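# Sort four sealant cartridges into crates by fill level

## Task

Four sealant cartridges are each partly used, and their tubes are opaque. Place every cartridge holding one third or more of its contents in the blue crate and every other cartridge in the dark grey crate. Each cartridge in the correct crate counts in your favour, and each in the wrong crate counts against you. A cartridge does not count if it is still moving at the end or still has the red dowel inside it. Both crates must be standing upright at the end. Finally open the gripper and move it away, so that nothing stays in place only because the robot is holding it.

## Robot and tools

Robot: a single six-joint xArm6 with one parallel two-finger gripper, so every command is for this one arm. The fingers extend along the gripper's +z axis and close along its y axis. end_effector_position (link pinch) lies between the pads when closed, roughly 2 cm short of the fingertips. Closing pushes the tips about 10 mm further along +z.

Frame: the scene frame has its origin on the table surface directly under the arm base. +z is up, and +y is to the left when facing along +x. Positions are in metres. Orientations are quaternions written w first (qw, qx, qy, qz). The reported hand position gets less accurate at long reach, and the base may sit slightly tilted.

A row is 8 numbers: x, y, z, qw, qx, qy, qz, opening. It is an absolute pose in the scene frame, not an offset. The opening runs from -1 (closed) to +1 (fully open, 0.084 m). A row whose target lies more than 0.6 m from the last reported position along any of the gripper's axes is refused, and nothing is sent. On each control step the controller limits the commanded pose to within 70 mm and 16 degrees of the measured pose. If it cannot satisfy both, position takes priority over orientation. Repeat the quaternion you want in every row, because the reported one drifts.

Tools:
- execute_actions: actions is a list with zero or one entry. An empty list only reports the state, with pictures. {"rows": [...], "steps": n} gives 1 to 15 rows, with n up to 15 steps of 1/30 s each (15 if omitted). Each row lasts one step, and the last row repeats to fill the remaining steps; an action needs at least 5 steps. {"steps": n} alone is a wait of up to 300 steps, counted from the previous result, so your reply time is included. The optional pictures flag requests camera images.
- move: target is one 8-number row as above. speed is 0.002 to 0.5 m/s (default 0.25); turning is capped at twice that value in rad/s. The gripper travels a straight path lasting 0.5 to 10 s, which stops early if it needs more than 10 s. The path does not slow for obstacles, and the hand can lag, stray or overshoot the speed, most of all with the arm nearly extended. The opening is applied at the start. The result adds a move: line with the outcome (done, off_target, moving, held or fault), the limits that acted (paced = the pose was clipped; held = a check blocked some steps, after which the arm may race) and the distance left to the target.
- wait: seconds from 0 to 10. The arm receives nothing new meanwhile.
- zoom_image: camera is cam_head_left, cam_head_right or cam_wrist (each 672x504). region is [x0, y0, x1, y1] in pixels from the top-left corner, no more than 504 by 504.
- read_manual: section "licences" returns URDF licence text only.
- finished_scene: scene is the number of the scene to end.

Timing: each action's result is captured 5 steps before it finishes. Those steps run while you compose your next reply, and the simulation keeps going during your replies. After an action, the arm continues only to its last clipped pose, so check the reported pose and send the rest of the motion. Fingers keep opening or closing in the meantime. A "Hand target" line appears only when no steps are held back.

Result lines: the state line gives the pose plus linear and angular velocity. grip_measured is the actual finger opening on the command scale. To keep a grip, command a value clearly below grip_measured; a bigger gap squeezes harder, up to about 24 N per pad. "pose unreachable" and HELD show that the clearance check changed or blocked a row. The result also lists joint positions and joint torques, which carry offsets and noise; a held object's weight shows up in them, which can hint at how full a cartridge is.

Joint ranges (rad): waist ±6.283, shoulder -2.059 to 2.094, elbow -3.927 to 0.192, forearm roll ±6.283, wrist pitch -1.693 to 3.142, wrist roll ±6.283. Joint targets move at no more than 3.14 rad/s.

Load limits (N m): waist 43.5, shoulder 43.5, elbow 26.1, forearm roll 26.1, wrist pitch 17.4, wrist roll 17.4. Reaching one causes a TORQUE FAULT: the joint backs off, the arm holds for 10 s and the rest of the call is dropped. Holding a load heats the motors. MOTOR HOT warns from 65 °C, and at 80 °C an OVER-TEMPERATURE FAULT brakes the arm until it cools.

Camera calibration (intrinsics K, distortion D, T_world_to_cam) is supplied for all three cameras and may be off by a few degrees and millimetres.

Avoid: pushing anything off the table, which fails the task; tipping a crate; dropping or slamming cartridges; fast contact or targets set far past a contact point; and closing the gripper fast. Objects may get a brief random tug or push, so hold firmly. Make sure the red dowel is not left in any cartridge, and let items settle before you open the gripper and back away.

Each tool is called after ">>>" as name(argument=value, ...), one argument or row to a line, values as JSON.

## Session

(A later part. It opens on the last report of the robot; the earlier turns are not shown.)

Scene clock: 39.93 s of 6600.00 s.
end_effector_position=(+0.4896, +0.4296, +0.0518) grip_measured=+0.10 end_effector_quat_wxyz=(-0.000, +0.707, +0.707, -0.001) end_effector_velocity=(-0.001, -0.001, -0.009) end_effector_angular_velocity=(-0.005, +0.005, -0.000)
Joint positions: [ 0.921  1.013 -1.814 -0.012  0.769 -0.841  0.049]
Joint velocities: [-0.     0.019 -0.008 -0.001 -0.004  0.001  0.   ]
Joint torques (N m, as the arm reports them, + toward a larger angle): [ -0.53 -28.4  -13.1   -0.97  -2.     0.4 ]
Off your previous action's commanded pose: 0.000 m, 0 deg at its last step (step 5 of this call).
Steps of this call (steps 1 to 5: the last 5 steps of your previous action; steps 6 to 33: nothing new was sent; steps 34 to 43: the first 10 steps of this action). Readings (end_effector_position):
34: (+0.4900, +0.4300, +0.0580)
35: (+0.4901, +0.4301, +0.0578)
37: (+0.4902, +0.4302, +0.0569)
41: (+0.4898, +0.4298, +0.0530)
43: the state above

>>> execute_actions(
  actions=[
    {"rows": [[0.49,0.43,0.051,0,0.7071,0.7071,0,-0.2],[0.49,0.43,0.050,0,0.7071,0.7071,0,-0.2],[0.49,0.43,0.049,0,0.7071,0.7071,0,-0.2],[0.49,0.43,0.048,0,0.7071,0.7071,0,-0.2],[0.49,0.43,0.047,0,0.7071,0.7071,0,-0.2]], "steps": 15},
  ],
)

Scene clock: 43.03 s of 6600.00 s.
end_effector_position=(+0.4896, +0.4296, +0.0466) grip_measured=+0.10 end_effector_quat_wxyz=(-0.000, +0.707, +0.707, -0.001) end_effector_velocity=(+0.002, +0.001, -0.002) end_effector_angular_velocity=(+0.002, -0.003, +0.001)
Joint positions: [ 0.921  1.026 -1.821 -0.012  0.763 -0.841  0.049]
Joint velocities: [-0.001  0.009 -0.009 -0.    -0.003 -0.002  0.   ]
Joint torques (N m, as the arm reports them, + toward a larger angle): [ -0.35 -27.51 -13.13  -1.15  -1.86   0.38]
Off your previous action's commanded pose: 0.000 m, 0 deg at its last step (step 5 of this call).
Steps of this call (steps 1 to 5: the last 5 steps of your previous action; steps 6 to 83: nothing new was sent; steps 84 to 93: the first 10 steps of this action). Readings (end_effector_position):
84: (+0.4900, +0.4300, +0.0520)
85: (+0.4901, +0.4301, +0.0518)
87: (+0.4903, +0.4302, +0.0509)
91: (+0.4897, +0.4297, +0.0473)
93: the state above

>>> execute_actions(
  actions=[
    {"rows": [[0.49,0.43,0.046,0,0.7071,0.7071,0,-0.2],[0.49,0.43,0.045,0,0.7071,0.7071,0,-0.2],[0.49,0.43,0.044,0,0.7071,0.7071,0,-0.2],[0.49,0.43,0.043,0,0.7071,0.7071,0,-0.2]], "steps": 15},
  ],
  pictures=true,
)

Scene clock: 43.53 s of 6600.00 s.
end_effector_position=(+0.4910, +0.4309, +0.0450) grip_measured=+0.11 end_effector_quat_wxyz=(+0.000, +0.707, +0.707, +0.002) end_effector_velocity=(-0.001, -0.000, -0.002) end_effector_angular_velocity=(-0.002, +0.002, -0.000)
Joint positions: [ 0.921  1.033 -1.828 -0.012  0.758 -0.841  0.049]
Joint velocities: [ 0.     0.003 -0.001  0.     0.001  0.001  0.   ]
Joint torques (N m, as the arm reports them, + toward a larger angle): [ -0.31 -23.27 -11.07  -1.1   -2.07   0.37]
Off your previous action's commanded pose: 0.000 m, 0 deg at its last step (step 5 of this call).
Steps of this call (steps 1 to 5: the last 5 steps of your previous action; steps 6 to 15: the first 10 steps of this action). Readings (end_effector_position):
6: (+0.4902, +0.4302, +0.0473)
7: (+0.4902, +0.4302, +0.0471)
9: (+0.4903, +0.4303, +0.0460)
13: (+0.4910, +0.4308, +0.0452)
15: the state above
camera_calibration (this result's frames):
cam_wrist: T_world_to_cam=[[0.999973, 0.00580913, 0.00440375, -0.459706], [0.0057537, -0.999905, 0.012498, 0.497371], [0.00447594, -0.0124723, -0.999912, 0.177926], [0, 0, 0, 1]] pos_world=[0.456036, 0.502214, 0.173718]

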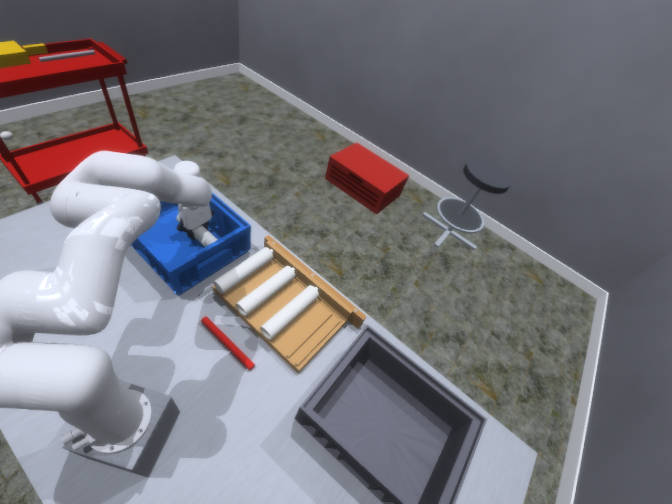

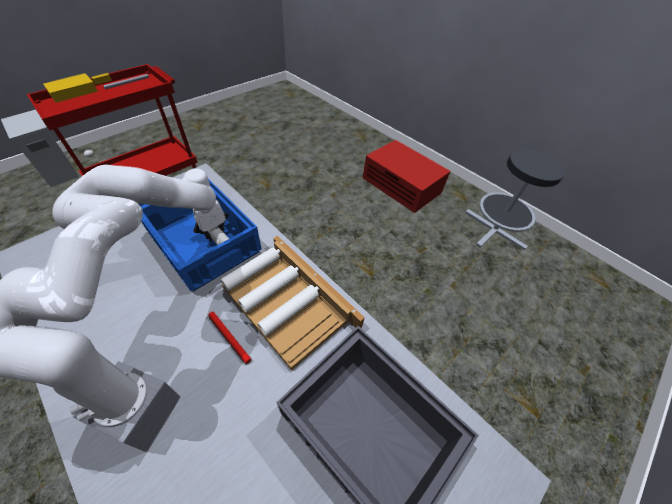

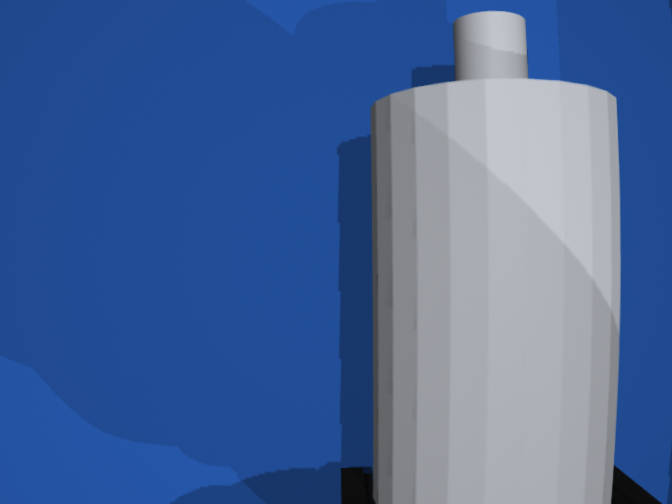

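>>> execute_actions(
  actions=[
    {"rows": [[0.49,0.43,0.046,0,0.7071,0.7071,0,0.0],[0.49,0.43,0.046,0,0.7071,0.7071,0,0.1],[0.49,0.43,0.046,0,0.7071,0.7071,0,0.2],[0.49,0.43,0.046,0,0.7071,0.7071,0,0.35],[0.49,0.43,0.046,0,0.7071,0.7071,0,0.5],[0.49,0.43,0.046,0,0.7071,0.7071,0,0.65]], "steps": 10},
  ],
)

>>> move(
  target=[0.49, 0.42, 0.19, 0, 0.7071, 0.7071, 0, 0.65],
  speed=0.3,
)

>>> move(
  target=[0.508, 0.174, 0.19, 0, 1, 0, 0, 0.65],
  speed=0.5,
)

Scene clock: 44.10 s of 6600.00 s.
end_effector_position=(+0.4890, +0.4292, +0.0434) grip_measured=+0.37 end_effector_quat_wxyz=(-0.000, +0.707, +0.707, -0.001) end_effector_velocity=(-0.023, -0.021, -0.027) end_effector_angular_velocity=(-0.055, +0.061, +0.001)
Joint positions: [ 0.921  1.032 -1.823 -0.012  0.76  -0.841  0.06 ]
Joint velocities: [-0.     0.013  0.047 -0.002  0.022  0.     0.182]
Joint torques (N m, as the arm reports them, + toward a larger angle): [ -0.49 -26.01 -12.2   -1.28  -1.69   0.4 ]
Off your previous action's commanded pose: 0.002 m, 0 deg at its last step (step 5 of this call).
Steps of this call (steps 1 to 5: the last 5 steps of your previous action; steps 6 to 12: nothing new was sent; steps 13 to 17: the first 5 steps of this action). Readings (end_effector_position):
13: (+0.4908, +0.4307, +0.0446)
14: (+0.4907, +0.4306, +0.0448)
16: (+0.4899, +0.4299, +0.0444)
17: the state above

Scene clock: 45.53 s of 6600.00 s.
end_effector_position=(+0.4895, +0.4196, +0.1889) grip_measured=+0.65 end_effector_quat_wxyz=(-0.000, +0.707, +0.707, -0.001) end_effector_velocity=(+0.005, +0.004, +0.012) end_effector_angular_velocity=(+0.015, -0.017, +0.001)
Joint positions: [ 0.912  0.721 -1.724 -0.01   0.971 -0.853  0.071]
Joint velocities: [-0.    -0.014 -0.009 -0.    -0.    -0.001  0.   ]
Joint torques (N m, as the arm reports them, + toward a larger angle): [ -0.37 -23.95 -12.38  -1.24  -1.64   0.28]
Hand target: +0.490, +0.420, +0.190; +0.000, +0.707, +0.707, -0.000
Off your previous action's commanded pose: 0.002 m, 0 deg at its last step (step 5 of this call).
Off the commanded pose: 0.001 m, 0 deg.
Kept back: nothing.
move: done
camera_calibration (this result's frames):
cam_wrist: T_world_to_cam=[[0.999983, 0.00580487, 0.000423632, -0.457978], [0.0057973, -0.999854, 0.0160954, 0.48356], [0.000517001, -0.0160927, -0.99987, 0.325077], [0, 0, 0, 1]] pos_world=[0.454998, 0.491379, 0.317446]

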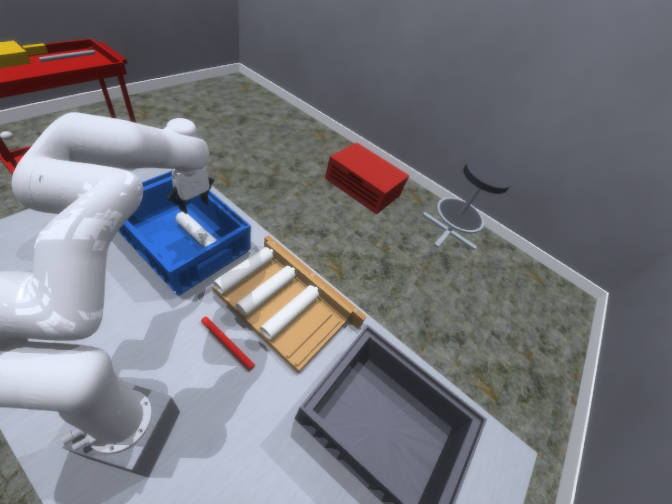

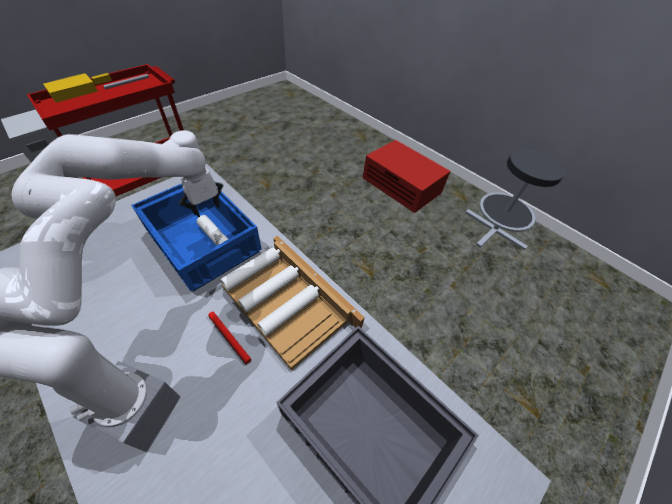

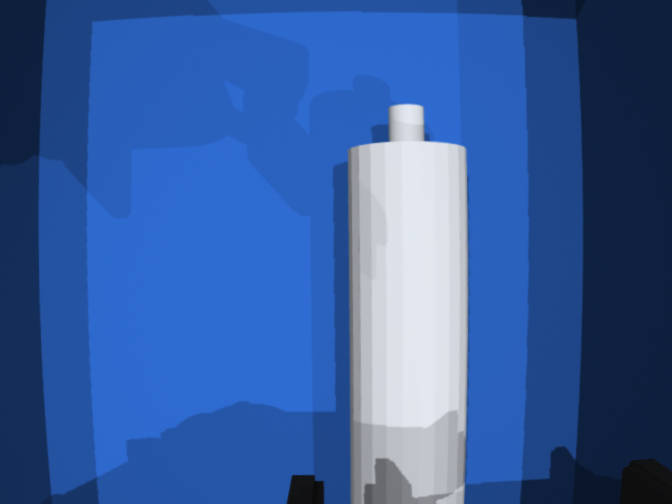

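Scene clock: 47.67 s of 6600.00 s.
end_effector_position=(+0.5075, +0.1741, +0.1899) grip_measured=+0.65 end_effector_quat_wxyz=(+0.000, +1.000, +0.001, +0.000) end_effector_velocity=(+0.000, -0.002, +0.000) end_effector_angular_velocity=(-0.001, -0.001, -0.011)
Joint positions: [ 0.528  0.373 -1.154  0.007  0.747  0.322  0.071]
Joint velocities: [-0.004 -0.001  0.002 -0.001 -0.002  0.008  0.   ]
Joint torques (N m, as the arm reports them, + toward a larger angle): [ -0.89 -19.17 -11.58  -1.2   -1.68   0.38]
Hand target: +0.508, +0.174, +0.190; +0.000, +1.000, +0.000, +0.000
Off the commanded pose: 0.001 m, 0 deg.
Kept back: nothing.
move: done
camera_calibration (this result's frames):
cam_wrist: T_world_to_cam=[[0.00728024, -0.99997, 0.00247271, 0.203916], [-0.999867, -0.0072434, 0.0145947, 0.575835], [-0.0145763, -0.00257863, -0.99989, 0.327457], [0, 0, 0, 1]] pos_world=[0.579047, 0.208925, 0.318513]

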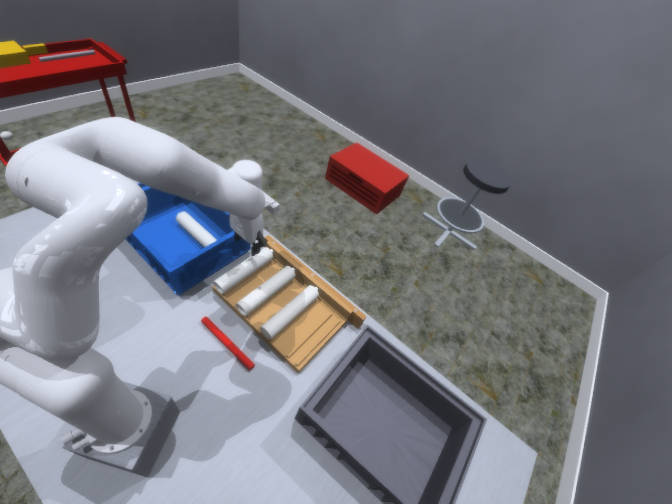

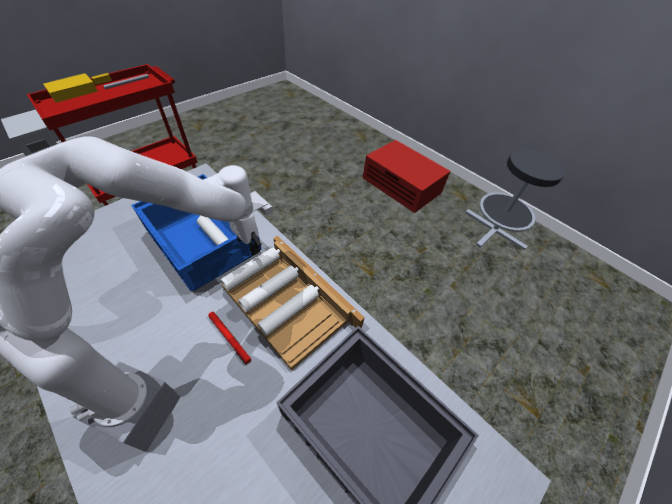

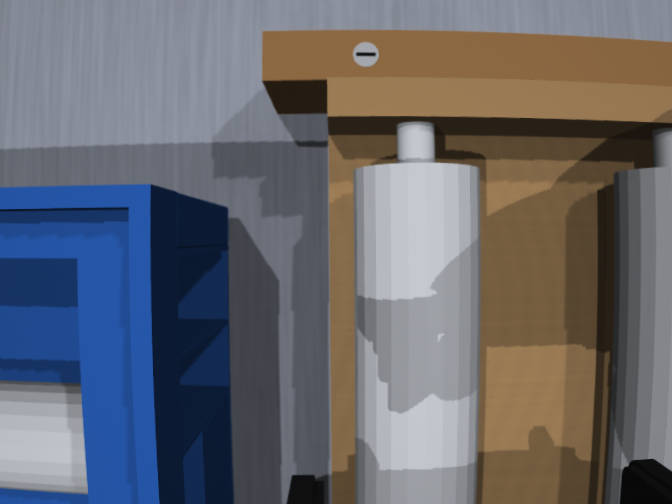

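>>> move(
  target=[0.508, 0.175, 0.062, 0, 1, 0, 0, 0.6],
  speed=0.25,
)

>>> execute_actions(
  actions=[
    {"rows": [[0.508,0.175,0.062,0,1,0,0,0.48],[0.508,0.175,0.062,0,1,0,0,0.37],[0.508,0.175,0.062,0,1,0,0,0.28],[0.508,0.175,0.062,0,1,0,0,0.21],[0.508,0.175,0.062,0,1,0,0,0.16],[0.508,0.175,0.062,0,1,0,0,0.11],[0.508,0.175,0.062,0,1,0,0,0.06],[0.508,0.175,0.062,0,1,0,0,0.0],[0.508,0.175,0.062,0,1,0,0,-0.1],[0.508,0.175,0.062,0,1,0,0,-0.2]], "steps": 12},
  ],
)

>>> execute_actions(
  actions=[
    {"rows": [[0.508,0.175,0.0626,0,1,0,0,-0.2],[0.508,0.175,0.0644,0,1,0,0,-0.2],[0.508,0.175,0.0673,0,1,0,0,-0.2],[0.508,0.175,0.0714,0,1,0,0,-0.2],[0.508,0.175,0.0765,0,1,0,0,-0.2],[0.508,0.175,0.0825,0,1,0,0,-0.2],[0.508,0.1745,0.0894,0,1,-0.001,0,-0.2],[0.508,0.1729,0.097,0,1,-0.003,0,-0.2],[0.508,0.1703,0.1052,0,1,-0.006,0,-0.2],[0.508,0.1666,0.1139,0,1,-0.011,0,-0.2],[0.508,0.1619,0.1229,0,1,-0.016,0,-0.2],[0.5075,0.1561,0.132,0,1,-0.024,0,-0.2],[0.5073,0.1494,0.1411,0,0.999,-0.032,0,-0.2],[0.507,0.1418,0.1501,0,0.999,-0.042,0,-0.2],[0.5068,0.1331,0.1588,0,0.999,-0.053,0,-0.2]], "steps": 15},
  ],
)

>>> execute_actions(
  actions=[
    {"rows": [[0.5065,0.1236,0.167,0,0.998,-0.065,0,-0.2],[0.5062,0.1132,0.1746,0,0.997,-0.078,0,-0.2],[0.5059,0.1019,0.1815,0,0.996,-0.092,0,-0.2],[0.5055,0.0898,0.1875,0,0.994,-0.107,0,-0.2],[0.5052,0.0769,0.1926,0,0.992,-0.123,0,-0.2],[0.5048,0.0634,0.1967,0,0.99,-0.14,0,-0.2],[0.5044,0.0491,0.1996,0,0.988,-0.158,0,-0.2],[0.5039,0.0343,0.2014,0,0.984,-0.176,0,-0.2],[0.5035,0.0188,0.202,0,0.981,-0.195,0,-0.2],[0.503,0.0028,0.202,0,0.977,-0.215,0,-0.2],[0.5026,-0.0138,0.202,0,0.972,-0.235,0,-0.2],[0.5021,-0.0306,0.202,0,0.967,-0.256,0,-0.2],[0.5016,-0.0479,0.202,0,0.961,-0.276,0,-0.2],[0.5011,-0.0654,0.202,0,0.955,-0.298,0,-0.2],[0.5006,-0.0833,0.202,0,0.948,-0.319,0,-0.2]], "steps": 15},
  ],
)

>>> execute_actions(
  actions=[
    {"rows": [[0.5,-0.1013,0.202,0,0.94,-0.34,0,-0.2],[0.4995,-0.1193,0.202,0,0.932,-0.361,0,-0.2],[0.499,-0.1375,0.202,0,0.924,-0.383,0,-0.2],[0.4985,-0.1557,0.202,0,0.915,-0.404,0,-0.2],[0.498,-0.1738,0.202,0,0.906,-0.424,0,-0.2],[0.4974,-0.1918,0.202,0,0.896,-0.445,0,-0.2],[0.4969,-0.2096,0.202,0,0.886,-0.465,0,-0.2],[0.4964,-0.2271,0.202,0,0.875,-0.484,0,-0.2],[0.4959,-0.2444,0.202,0,0.864,-0.503,0,-0.2],[0.4954,-0.2613,0.202,0,0.853,-0.521,0,-0.2],[0.495,-0.2778,0.202,0,0.842,-0.539,0,-0.2],[0.4945,-0.2938,0.202,0,0.831,-0.556,0,-0.2],[0.4941,-0.3093,0.202,0,0.82,-0.572,0,-0.2],[0.4936,-0.3241,0.202,0,0.81,-0.587,0,-0.2],[0.4932,-0.3384,0.202,0,0.799,-0.601,0,-0.2]], "steps": 15},
  ],
)

>>> execute_actions(
  actions=[
    {"rows": [[0.4928,-0.3519,0.202,0,0.789,-0.615,0,-0.2],[0.4925,-0.3648,0.202,0,0.779,-0.628,0,-0.2],[0.4921,-0.3769,0.202,0,0.769,-0.639,0,-0.2],[0.4918,-0.3882,0.202,0,0.76,-0.65,0,-0.2],[0.4915,-0.3986,0.202,0,0.751,-0.66,0,-0.2],[0.4912,-0.4081,0.202,0,0.743,-0.669,0,-0.2],[0.491,-0.4168,0.202,0,0.736,-0.677,0,-0.2],[0.4907,-0.4244,0.202,0,0.729,-0.684,0,-0.2],[0.4905,-0.4311,0.202,0,0.724,-0.69,0,-0.2],[0.4904,-0.4369,0.202,0,0.719,-0.695,0,-0.2],[0.4902,-0.4416,0.202,0,0.715,-0.7,0,-0.2],[0.4901,-0.4453,0.202,0,0.711,-0.703,0,-0.2],[0.49,-0.4479,0.202,0,0.709,-0.705,0,-0.2],[0.49,-0.4495,0.202,0,0.708,-0.707,0,-0.2],[0.49,-0.45,0.202,0,0.7071,-0.7071,0,-0.2]], "steps": 15},
  ],
)

>>> execute_actions(
  actions=[
    {"rows": [[0.49,-0.45,0.202,0,0.7071,-0.7071,0,-0.2]], "steps": 9},
  ],
  pictures=true,
)

Scene clock: 51.63 s of 6600.00 s.
end_effector_position=(+0.5087, +0.1753, +0.0626) grip_measured=+0.59 end_effector_quat_wxyz=(-0.000, +1.000, +0.000, +0.001) end_effector_velocity=(-0.005, -0.001, -0.006) end_effector_angular_velocity=(-0.005, +0.012, +0.001)
Joint positions: [ 0.531  0.672 -1.187  0.012  0.48   0.321  0.069]
Joint velocities: [ 0.001  0.011  0.002 -0.001  0.     0.001 -0.   ]
Joint torques (N m, as the arm reports them, + toward a larger angle): [ -0.69 -21.17  -9.5   -1.15  -1.67   0.25]
Hand target: +0.508, +0.175, +0.062; -0.000, +1.000, +0.000, -0.000
Off the commanded pose: 0.001 m, 0 deg.
Kept back: nothing.
move: done
camera_calibration (this result's frames):
cam_wrist: T_world_to_cam=[[0.00596941, -0.999981, 0.00126622, 0.206125], [-0.999894, -0.00595206, 0.0132898, 0.578764], [-0.013282, -0.00134542, -0.999911, 0.199321], [0, 0, 0, 1]] pos_world=[0.58012, 0.209834, 0.191351]

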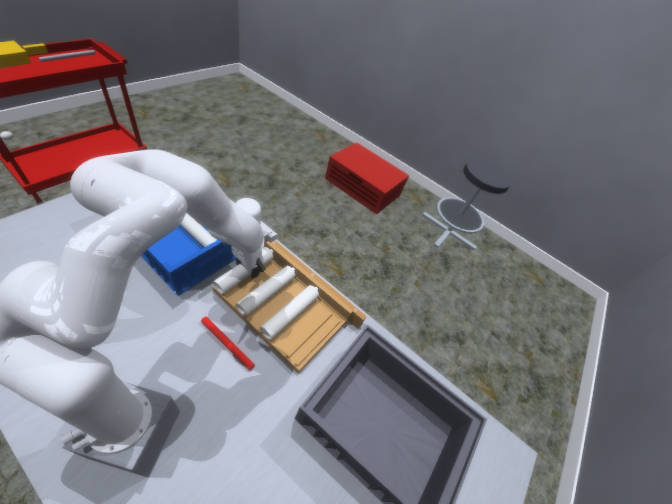

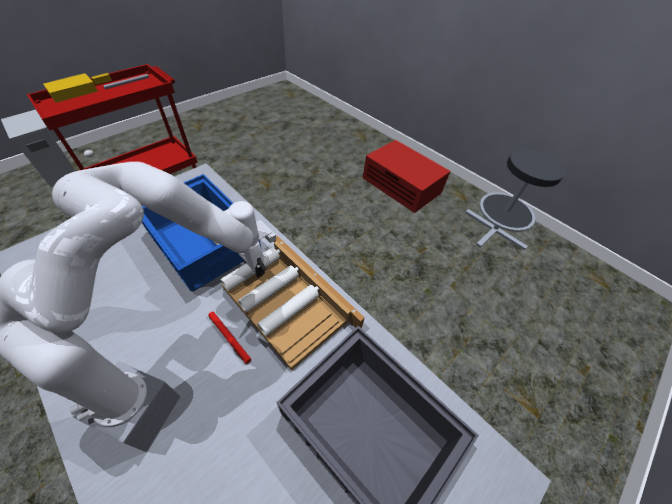

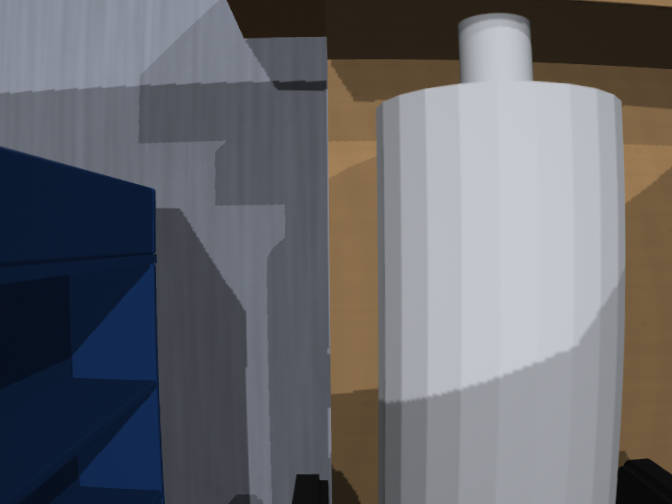

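Scene clock: 51.87 s of 6600.00 s.
end_effector_position=(+0.5081, +0.1749, +0.0622) grip_measured=+0.10 end_effector_quat_wxyz=(-0.000, +1.000, -0.000, +0.000) end_effector_velocity=(+0.001, -0.004, +0.000) end_effector_angular_velocity=(-0.000, -0.000, -0.005)
Joint positions: [ 0.531  0.672 -1.186  0.011  0.479  0.321  0.048]
Joint velocities: [-0.008 -0.001  0.    -0.     0.001 -0.002 -0.037]
Joint torques (N m, as the arm reports them, + toward a larger angle): [  0.49 -20.59  -9.65  -1.08  -1.7    0.21]
Steps of this call (steps 1 to 7: the first 7 steps of this action). Readings (end_effector_position):
1: (+0.5085, +0.1752, +0.0625)
2: (+0.5084, +0.1752, +0.0623)
4: (+0.5082, +0.1751, +0.0622)
7: the state above

Scene clock: 52.37 s of 6600.00 s.
end_effector_position=(+0.5079, +0.1738, +0.0879) grip_measured=+0.09 end_effector_quat_wxyz=(+0.000, +1.000, -0.002, -0.001) end_effector_velocity=(+0.014, -0.031, +0.197) end_effector_angular_velocity=(+0.009, -0.029, -0.094)
Joint positions: [ 0.529  0.605 -1.166  0.01   0.528  0.324  0.048]
Joint velocities: [-0.067 -0.502  0.137 -0.003  0.336  0.032 -0.   ]
Joint torques (N m, as the arm reports them, + toward a larger angle): [ -2.76 -22.25 -10.55  -1.12  -1.85   0.33]
Off your previous action's commanded pose: 0.000 m, 0 deg at its last step (step 5 of this call).
Steps of this call (steps 1 to 5: the last 5 steps of your previous action; steps 6 to 15: the first 10 steps of this action). Readings (end_effector_position):
6: (+0.5082, +0.1749, +0.0622)
7: (+0.5081, +0.1749, +0.0623)
9: (+0.5074, +0.1748, +0.0635)
13: (+0.5070, +0.1748, +0.0761)
15: the state above

Scene clock: 52.87 s of 6600.00 s.
end_effector_position=(+0.5059, +0.0585, +0.1919) grip_measured=+0.09 end_effector_quat_wxyz=(-0.000, +0.989, -0.151, +0.001) end_effector_velocity=(-0.028, -0.405, +0.091) end_effector_angular_velocity=(-0.003, +0.014, -1.031)
Joint positions: [ 0.309  0.294 -1.037  0.019  0.709  0.398  0.048]
Joint velocities: [-0.798 -0.369  0.245  0.033  0.149  0.21  -0.   ]
Joint torques (N m, as the arm reports them, + toward a larger angle): [ -2.   -15.76 -10.72  -1.06  -1.82   0.45]
Off your previous action's commanded pose: 0.041 m, 3 deg at its last step (step 5 of this call).
Steps of this call (steps 1 to 5: the last 5 steps of your previous action; steps 6 to 15: the first 10 steps of this action). Readings (end_effector_position):
6: (+0.5092, +0.1518, +0.1340)
7: (+0.5092, +0.1449, +0.1422)
9: (+0.5089, +0.1281, +0.1581)
13: (+0.5074, +0.0843, +0.1840)
15: the state above

Scene clock: 53.37 s of 6600.00 s.
end_effector_position=(+0.4916, -0.1567, +0.2026) grip_measured=+0.09 end_effector_quat_wxyz=(-0.001, +0.892, -0.452, +0.002) end_effector_velocity=(-0.027, -0.436, +0.010) end_effector_angular_velocity=(-0.005, -0.029, -1.335)
Joint positions: [-0.121  0.304 -1.077  0.039  0.744  0.588  0.048]
Joint velocities: [-0.831  0.306 -0.452  0.027  0.138  0.488  0.   ]
Joint torques (N m, as the arm reports them, + toward a larger angle): [ -1.08 -17.99 -11.96  -1.33  -1.61   0.15]
Off your previous action's commanded pose: 0.071 m, 9 deg at its last step (step 5 of this call); position clipped at that step.
Steps of this call (steps 1 to 5: the last 5 steps of your previous action; steps 6 to 15: the first 10 steps of this action). Readings (end_effector_position):
6: (+0.4991, -0.0266, +0.1990)
7: (+0.4981, -0.0410, +0.1995)
9: (+0.4966, -0.0697, +0.2004)
13: (+0.4934, -0.1276, +0.2019)
15: the state above

Scene clock: 53.87 s of 6600.00 s.
end_effector_position=(+0.4803, -0.3676, +0.2061) grip_measured=+0.09 end_effector_quat_wxyz=(-0.001, +0.744, -0.668, +0.013) end_effector_velocity=(-0.012, -0.389, -0.001) end_effector_angular_velocity=(-0.043, -0.047, -0.642)
Joint positions: [-0.467  0.572 -1.487  0.041  0.876  0.77   0.048]
Joint velocities: [-0.521  0.732 -1.153 -0.013  0.374  0.143 -0.   ]
Joint torques (N m, as the arm reports them, + toward a larger angle): [ -0.72 -21.91 -12.87  -1.23  -1.96   0.12]
Off your previous action's commanded pose: 0.109 m, 8 deg at its last step (step 5 of this call); position clipped at that step.
Steps of this call (steps 1 to 5: the last 5 steps of your previous action; steps 6 to 15: the first 10 steps of this action). Readings (end_effector_position):
6: (+0.4862, -0.2443, +0.2046)
7: (+0.4854, -0.2586, +0.2049)
9: (+0.4839, -0.2867, +0.2054)
13: (+0.4812, -0.3412, +0.2060)
15: the state above

Scene clock: 54.17 s of 6600.00 s.
end_effector_position=(+0.4854, -0.4444, +0.2023) grip_measured=+0.09 end_effector_quat_wxyz=(-0.000, +0.709, -0.705, +0.011) end_effector_velocity=(+0.047, -0.048, -0.015) end_effector_angular_velocity=(+0.106, +0.104, -0.039)
Joint positions: [-0.555  0.78  -1.821  0.038  1.008  0.792  0.048]
Joint velocities: [-0.007  0.437 -0.742 -0.004  0.454  0.044 -0.   ]
Joint torques (N m, as the arm reports them, + toward a larger angle): [ -0.45 -27.7  -12.92  -1.34  -1.55  -0.07]
Off your previous action's commanded pose: 0.026 m, 3 deg at its last step (step 5 of this call).
Steps of this call (steps 1 to 5: the last 5 steps of your previous action; steps 6 to 9: the first 4 steps of this action). Readings (end_effector_position):
6: (+0.4810, -0.4336, +0.2044)
7: (+0.4822, -0.4389, +0.2036)
9: the state above
camera_calibration (this result's frames):
cam_wrist: T_world_to_cam=[[-0.999848, -0.0107117, -0.013729, 0.517284], [-0.0106986, 0.999942, -0.00102801, 0.519692], [0.0137392, -0.000880977, -0.999905, 0.324889], [0, 0, 0, 1]] pos_world=[0.518302, -0.513834, 0.332495]

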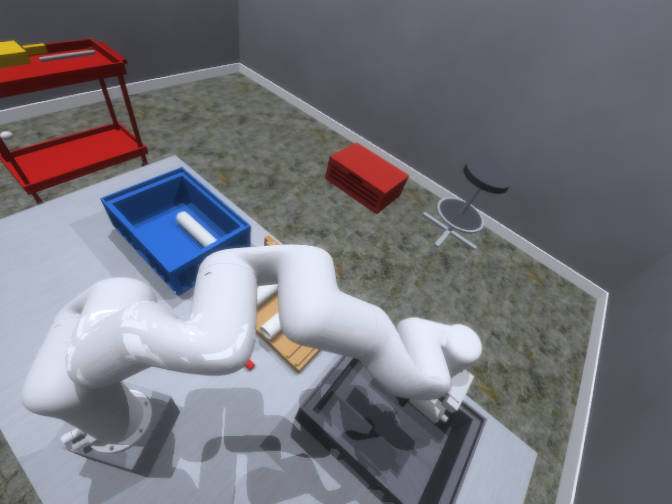

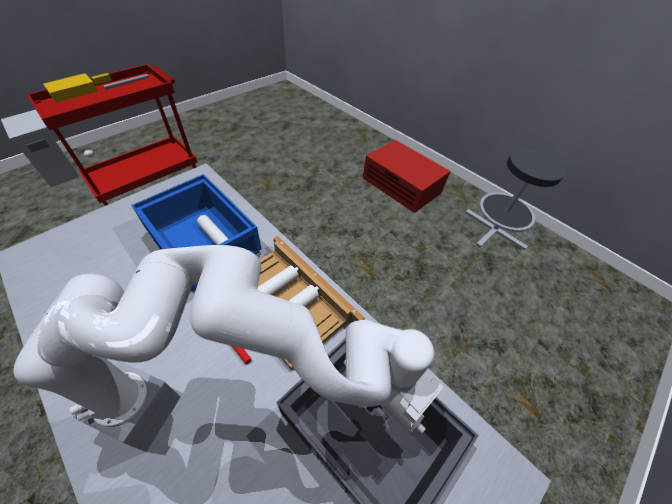

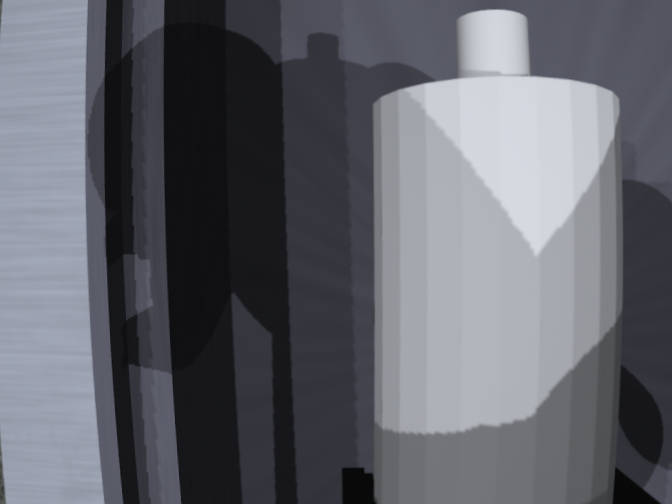

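>>> move(
  target=[0.49, -0.45, 0.048, 0, 0.7071, -0.7071, 0, -0.2],
  speed=0.22,
)

Scene clock: 56.00 s of 6600.00 s.
end_effector_position=(+0.4905, -0.4504, +0.0488) grip_measured=+0.09 end_effector_quat_wxyz=(-0.000, +0.707, -0.707, +0.001) end_effector_velocity=(-0.006, +0.005, -0.011) end_effector_angular_velocity=(+0.014, +0.015, -0.001)
Joint positions: [-0.548  1.121 -1.969  0.044  0.835  0.793  0.048]
Joint velocities: [ 0.     0.014  0.005 -0.     0.003  0.001 -0.   ]
Joint torques (N m, as the arm reports them, + toward a larger angle): [ -1.42 -26.92 -12.47  -1.15  -1.69   0.31]
Hand target: +0.490, -0.450, +0.048; -0.000, +0.707, -0.707, +0.000
Off your previous action's commanded pose: 0.002 m, 0 deg at its last step (step 5 of this call).
Off the commanded pose: 0.001 m, 0 deg.
Kept back: nothing.
move: done
camera_calibration (this result's frames):
cam_wrist: T_world_to_cam=[[-0.999982, -0.00598823, 0.000751062, 0.521721], [-0.0059773, 0.999887, 0.013801, 0.52258], [-0.000833621, 0.0137963, -0.999904, 0.185102], [0, 0, 0, 1]] pos_world=[0.52499, -0.52195, 0.17748]

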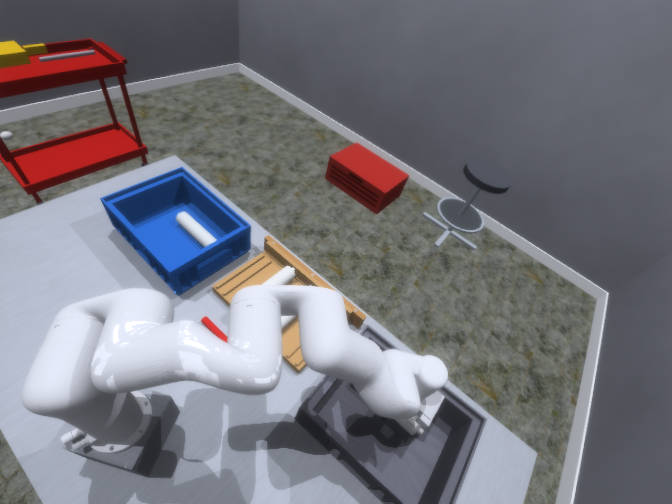

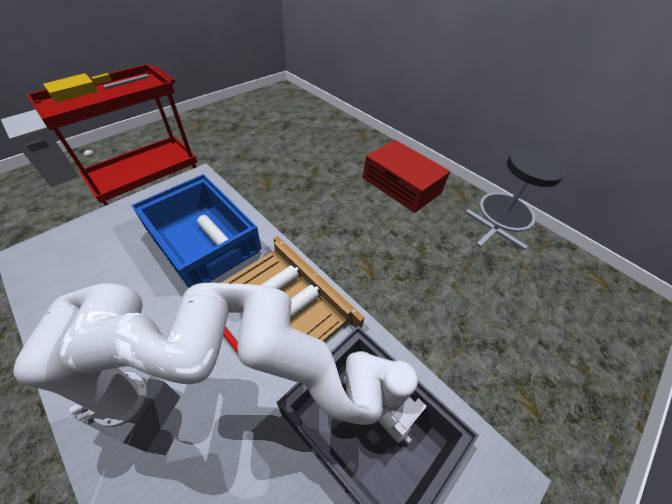

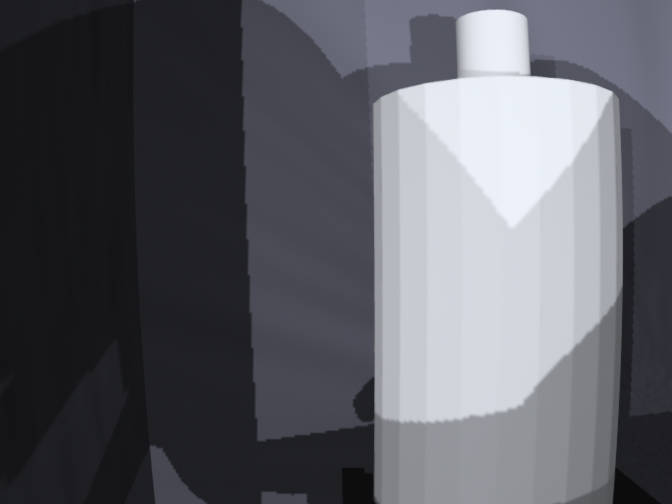

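>>> execute_actions(
  actions=[
    {"rows": [[0.49,-0.45,0.047,0,0.7071,-0.7071,0,-0.2],[0.49,-0.45,0.046,0,0.7071,-0.7071,0,-0.2],[0.49,-0.45,0.0455,0,0.7071,-0.7071,0,-0.2],[0.49,-0.45,0.0455,0,0.7071,-0.7071,0,-0.2],[0.49,-0.45,0.0455,0,0.7071,-0.7071,0,-0.2],[0.49,-0.45,0.0455,0,0.7071,-0.7071,0,-0.1],[0.49,-0.45,0.0455,0,0.7071,-0.7071,0,0.05],[0.49,-0.45,0.046,0,0.7071,-0.7071,0,0.15],[0.49,-0.45,0.046,0,0.7071,-0.7071,0,0.3],[0.49,-0.45,0.046,0,0.7071,-0.7071,0,0.45],[0.49,-0.45,0.046,0,0.7071,-0.7071,0,0.6],[0.49,-0.45,0.046,0,0.7071,-0.7071,0,0.65]], "steps": 12},
  ],
)

>>> execute_actions(
  actions=[
    {"rows": [[0.49,-0.45,0.0468,0,0.7071,-0.7071,0,0.65],[0.49,-0.45,0.0492,0,0.7071,-0.7071,0,0.65],[0.49,-0.45,0.0531,0,0.7071,-0.7071,0,0.65],[0.49,-0.45,0.0585,0,0.7071,-0.7071,0,0.65],[0.49,-0.45,0.0652,0,0.7071,-0.7071,0,0.65],[0.49,-0.45,0.0731,0,0.7071,-0.7071,0,0.65],[0.49,-0.45,0.082,0,0.7071,-0.7071,0,0.65],[0.49,-0.45,0.0917,0,0.7071,-0.7071,0,0.65],[0.49,-0.4495,0.102,0,0.708,-0.706,0,0.65],[0.4901,-0.448,0.1126,0,0.71,-0.704,0,0.65],[0.4902,-0.4456,0.1234,0,0.713,-0.701,0,0.65],[0.4903,-0.4422,0.134,0,0.718,-0.696,0,0.65],[0.4905,-0.4378,0.1443,0,0.724,-0.69,0,0.65],[0.4908,-0.4326,0.154,0,0.731,-0.683,0,0.65],[0.4911,-0.4265,0.1629,0,0.739,-0.674,0,0.65]], "steps": 15},
  ],
)

>>> execute_actions(
  actions=[
    {"rows": [[0.4914,-0.4194,0.1708,0,0.748,-0.664,0,0.65],[0.4917,-0.4116,0.1775,0,0.758,-0.652,0,0.65],[0.4921,-0.4029,0.1829,0,0.769,-0.639,0,0.65],[0.4925,-0.3935,0.1868,0,0.781,-0.625,0,0.65],[0.493,-0.3834,0.1892,0,0.793,-0.61,0,0.65],[0.4935,-0.3726,0.19,0,0.805,-0.593,0,0.65],[0.494,-0.3613,0.19,0,0.818,-0.575,0,0.65],[0.4945,-0.3494,0.19,0,0.831,-0.556,0,0.65],[0.4951,-0.337,0.19,0,0.845,-0.535,0,0.65],[0.4956,-0.3241,0.19,0,0.858,-0.514,0,0.65],[0.4962,-0.3109,0.19,0,0.871,-0.492,0,0.65],[0.4968,-0.2975,0.19,0,0.883,-0.469,0,0.65],[0.4974,-0.2837,0.19,0,0.896,-0.445,0,0.65],[0.4981,-0.2698,0.19,0,0.907,-0.42,0,0.65],[0.4987,-0.2558,0.19,0,0.919,-0.395,0,0.65]], "steps": 15},
  ],
)

>>> execute_actions(
  actions=[
    {"rows": [[0.4993,-0.2417,0.19,0,0.929,-0.37,0,0.65],[0.4999,-0.2277,0.19,0,0.939,-0.344,0,0.65],[0.5006,-0.2138,0.19,0,0.948,-0.319,0,0.65],[0.5012,-0.2,0.19,0,0.956,-0.293,0,0.65],[0.5018,-0.1866,0.19,0,0.963,-0.268,0,0.65],[0.5024,-0.1734,0.19,0,0.97,-0.243,0,0.65],[0.5029,-0.1605,0.19,0,0.976,-0.219,0,0.65],[0.5035,-0.1481,0.19,0,0.981,-0.195,0,0.65],[0.504,-0.1362,0.19,0,0.985,-0.172,0,0.65],[0.5045,-0.1249,0.19,0,0.989,-0.15,0,0.65],[0.505,-0.1141,0.19,0,0.992,-0.13,0,0.65],[0.5055,-0.104,0.1894,0,0.994,-0.11,0,0.65],[0.5059,-0.0946,0.1878,0,0.996,-0.092,0,0.65],[0.5063,-0.0859,0.1851,0,0.997,-0.075,0,0.65],[0.5066,-0.0781,0.1814,0,0.998,-0.06,0,0.65]], "steps": 15},
  ],
)

>>> execute_actions(
  actions=[
    {"rows": [[0.5069,-0.071,0.1768,0,0.999,-0.046,0,0.65],[0.5072,-0.0649,0.1713,0,0.999,-0.034,0,0.65],[0.5075,-0.0597,0.165,0,1,-0.024,0,0.65],[0.5077,-0.0553,0.158,0,1,-0.015,0,0.65],[0.5078,-0.0519,0.1505,0,1,-0.009,0,0.65],[0.5079,-0.0495,0.1426,0,1,-0.004,0,0.65],[0.508,-0.048,0.1344,0,1,-0.001,0,0.65],[0.508,-0.0475,0.126,0,1,0,0,0.65],[0.508,-0.0475,0.1176,0,1,0,0,0.65],[0.508,-0.0475,0.1094,0,1,0,0,0.65],[0.508,-0.0475,0.1015,0,1,0,0,0.65],[0.508,-0.0475,0.094,0,1,0,0,0.65],[0.508,-0.0475,0.087,0,1,0,0,0.65],[0.508,-0.0475,0.0807,0,1,0,0,0.65],[0.508,-0.0475,0.0752,0,1,0,0,0.65]], "steps": 15},
  ],
)

>>> execute_actions(
  actions=[
    {"rows": [[0.508,-0.0475,0.0706,0,1,0,0,0.65],[0.508,-0.0475,0.0669,0,1,0,0,0.65],[0.508,-0.0475,0.0642,0,1,0,0,0.65],[0.508,-0.0475,0.0626,0,1,0,0,0.65],[0.508,-0.0475,0.062,0,1,0,0,0.65]], "steps": 13},
  ],
  pictures=true,
)

Scene clock: 58.33 s of 6600.00 s.
end_effector_position=(+0.4899, -0.4499, +0.0455) grip_measured=+0.09 end_effector_quat_wxyz=(+0.000, +0.707, -0.707, -0.000) end_effector_velocity=(-0.001, +0.001, -0.005) end_effector_angular_velocity=(+0.002, +0.001, -0.002)
Joint positions: [-0.548  1.128 -1.971  0.044  0.833  0.793  0.048]
Joint velocities: [ 0.     0.012 -0.005  0.001 -0.005  0.001  0.   ]
Joint torques (N m, as the arm reports them, + toward a larger angle): [ -1.59 -27.22 -12.48  -1.22  -1.54   0.3 ]
Steps of this call (steps 1 to 63: nothing new was sent; steps 64 to 70: the first 7 steps of this action). Readings (end_effector_position):
64: (+0.4901, -0.4501, +0.0479)
65: (+0.4902, -0.4502, +0.0478)
67: (+0.4902, -0.4502, +0.0469)
70: the state above

Scene clock: 58.83 s of 6600.00 s.
end_effector_position=(+0.4899, -0.4502, +0.0794) grip_measured=+0.65 end_effector_quat_wxyz=(+0.000, +0.707, -0.707, -0.001) end_effector_velocity=(+0.015, -0.009, +0.254) end_effector_angular_velocity=(-0.026, -0.030, +0.029)
Joint positions: [-0.55   1.051 -1.936  0.042  0.876  0.793  0.071]
Joint velocities: [-0.009 -0.524  0.181 -0.009  0.304 -0.021  0.001]
Joint torques (N m, as the arm reports them, + toward a larger angle): [ -0.71 -29.32 -13.64  -1.1   -1.77   0.25]
Off your previous action's commanded pose: 0.000 m, 0 deg at its last step (step 5 of this call).
Steps of this call (steps 1 to 5: the last 5 steps of your previous action; steps 6 to 15: the first 10 steps of this action). Readings (end_effector_position):
6: (+0.4898, -0.4502, +0.0460)
7: (+0.4897, -0.4501, +0.0461)
9: (+0.4894, -0.4496, +0.0478)
13: (+0.4896, -0.4496, +0.0645)
15: the state above

Scene clock: 59.33 s of 6600.00 s.
end_effector_position=(+0.4955, -0.3705, +0.1848) grip_measured=+0.65 end_effector_quat_wxyz=(+0.002, +0.810, -0.586, -0.014) end_effector_velocity=(-0.001, +0.331, +0.017) end_effector_angular_velocity=(+0.094, +0.118, +1.254)
Joint positions: [-0.454  0.692 -1.634  0.033  0.957  0.579  0.071]
Joint velocities: [ 0.434 -0.642  0.985 -0.028 -0.21  -0.813 -0.   ]
Joint torques (N m, as the arm reports them, + toward a larger angle): [ -0.04 -21.58 -11.14  -0.97  -1.47   0.19]
Off your previous action's commanded pose: 0.040 m, 3 deg at its last step (step 5 of this call).
Steps of this call (steps 1 to 5: the last 5 steps of your previous action; steps 6 to 15: the first 10 steps of this action). Readings (end_effector_position):
6: (+0.4931, -0.4411, +0.1370)
7: (+0.4935, -0.4366, +0.1460)
9: (+0.4942, -0.4247, +0.1621)
13: (+0.4953, -0.3913, +0.1821)
15: the state above

Scene clock: 59.83 s of 6600.00 s.
end_effector_position=(+0.5022, -0.1726, +0.1872) grip_measured=+0.65 end_effector_quat_wxyz=(+0.003, +0.971, -0.239, -0.015) end_effector_velocity=(+0.018, +0.393, +0.007) end_effector_angular_velocity=(+0.004, -0.099, +1.529)
Joint positions: [-0.14   0.398 -1.175  0.024  0.782  0.125  0.071]
Joint velocities: [ 0.714 -0.423  0.634  0.003 -0.327 -0.82   0.   ]
Joint torques (N m, as the arm reports them, + toward a larger angle): [ -2.36 -18.74 -11.84  -1.02  -1.65   0.5 ]
Off your previous action's commanded pose: 0.054 m, 12 deg at its last step (step 5 of this call).
Steps of this call (steps 1 to 5: the last 5 steps of your previous action; steps 6 to 15: the first 10 steps of this action). Readings (end_effector_position):
6: (+0.4970, -0.2961, +0.1855)
7: (+0.4976, -0.2826, +0.1857)
9: (+0.4987, -0.2550, +0.1861)
13: (+0.5010, -0.1995, +0.1868)
15: the state above

Scene clock: 60.33 s of 6600.00 s.
end_effector_position=(+0.5056, -0.0511, +0.1380) grip_measured=+0.65 end_effector_quat_wxyz=(+0.000, +1.000, -0.007, -0.002) end_effector_velocity=(-0.009, +0.049, -0.234) end_effector_angular_velocity=(+0.008, +0.004, +0.184)
Joint positions: [ 0.094  0.421 -1.034  0.033  0.588 -0.119  0.071]
Joint velocities: [ 0.106  0.527  0.032  0.035 -0.557 -0.118 -0.   ]
Joint torques (N m, as the arm reports them, + toward a larger angle): [ -2.73 -17.38 -10.11  -1.22  -1.5    0.26]
Off your previous action's commanded pose: 0.035 m, 7 deg at its last step (step 5 of this call).
Steps of this call (steps 1 to 5: the last 5 steps of your previous action; steps 6 to 15: the first 10 steps of this action). Readings (end_effector_position):
6: (+0.5061, -0.1023, +0.1863)
7: (+0.5065, -0.0929, +0.1842)
9: (+0.5067, -0.0767, +0.1769)
13: (+0.5060, -0.0559, +0.1530)
15: the state above

Scene clock: 60.77 s of 6600.00 s.
end_effector_position=(+0.5068, -0.0476, +0.0640) grip_measured=+0.65 end_effector_quat_wxyz=(-0.000, +1.000, -0.000, -0.001) end_effector_velocity=(+0.018, +0.000, -0.025) end_effector_angular_velocity=(-0.001, -0.029, +0.003)
Joint positions: [ 0.105  0.615 -1.07   0.046  0.429 -0.135  0.071]
Joint velocities: [ 0.005  0.098 -0.067  0.009 -0.06  -0.006  0.   ]
Joint torques (N m, as the arm reports them, + toward a larger angle): [ -1.1  -21.43  -9.55  -1.16  -1.5    0.32]
Off your previous action's commanded pose: 0.024 m, 0 deg at its last step (step 5 of this call).
Steps of this call (steps 1 to 5: the last 5 steps of your previous action; steps 6 to 13: the first 8 steps of this action). Readings (end_effector_position):
6: (+0.5048, -0.0478, +0.0922)
7: (+0.5049, -0.0477, +0.0857)
9: (+0.5052, -0.0476, +0.0747)
13: the state above
camera_calibration (this result's frames):
cam_wrist: T_world_to_cam=[[0.00537991, -0.999984, 0.00166509, -0.016431], [-0.999848, -0.00535156, 0.0165904, 0.57533], [-0.0165813, -0.00175409, -0.999861, 0.201968], [0, 0, 0, 1]] pos_world=[0.578679, -0.0129975, 0.192423]

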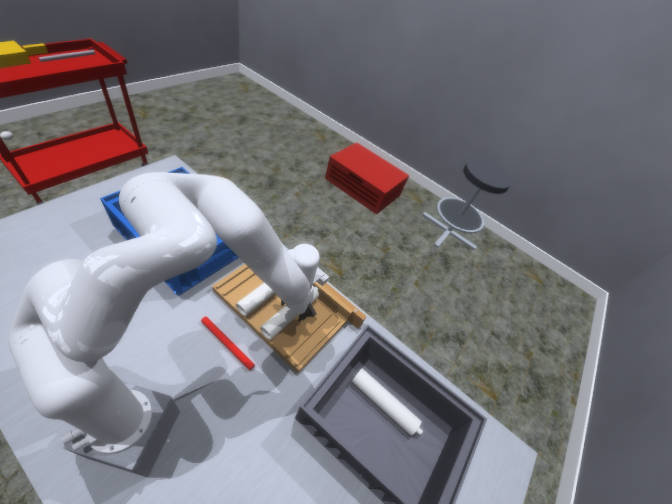

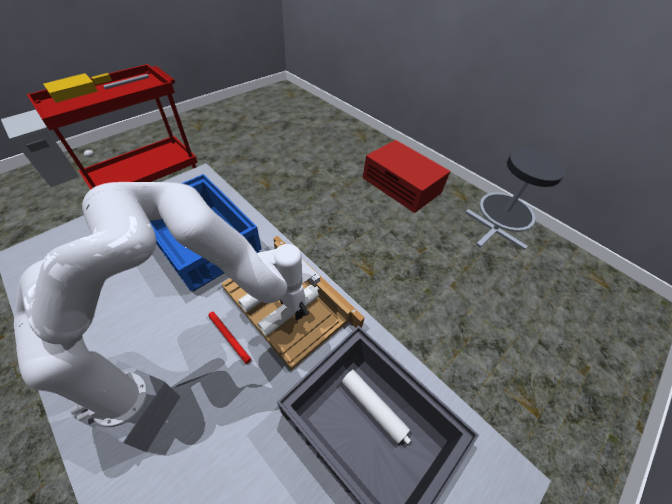

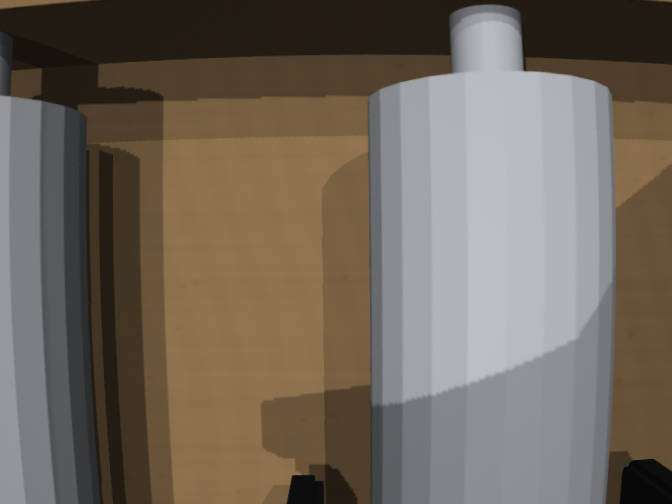

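>>> zoom_image(
  camera="cam_head_right",
  region=[130, 165, 280, 300],
)

Region (130, 165, 280, 300) of cam_head_right's 672x504 image, scaled by 3.360, with more detail than that image has; it fills the top 454 rows of this view, and the rest is white.

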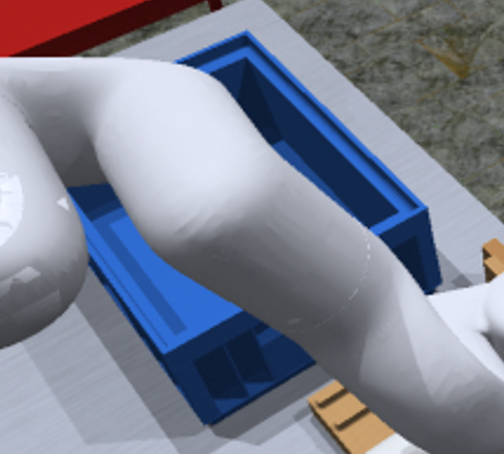

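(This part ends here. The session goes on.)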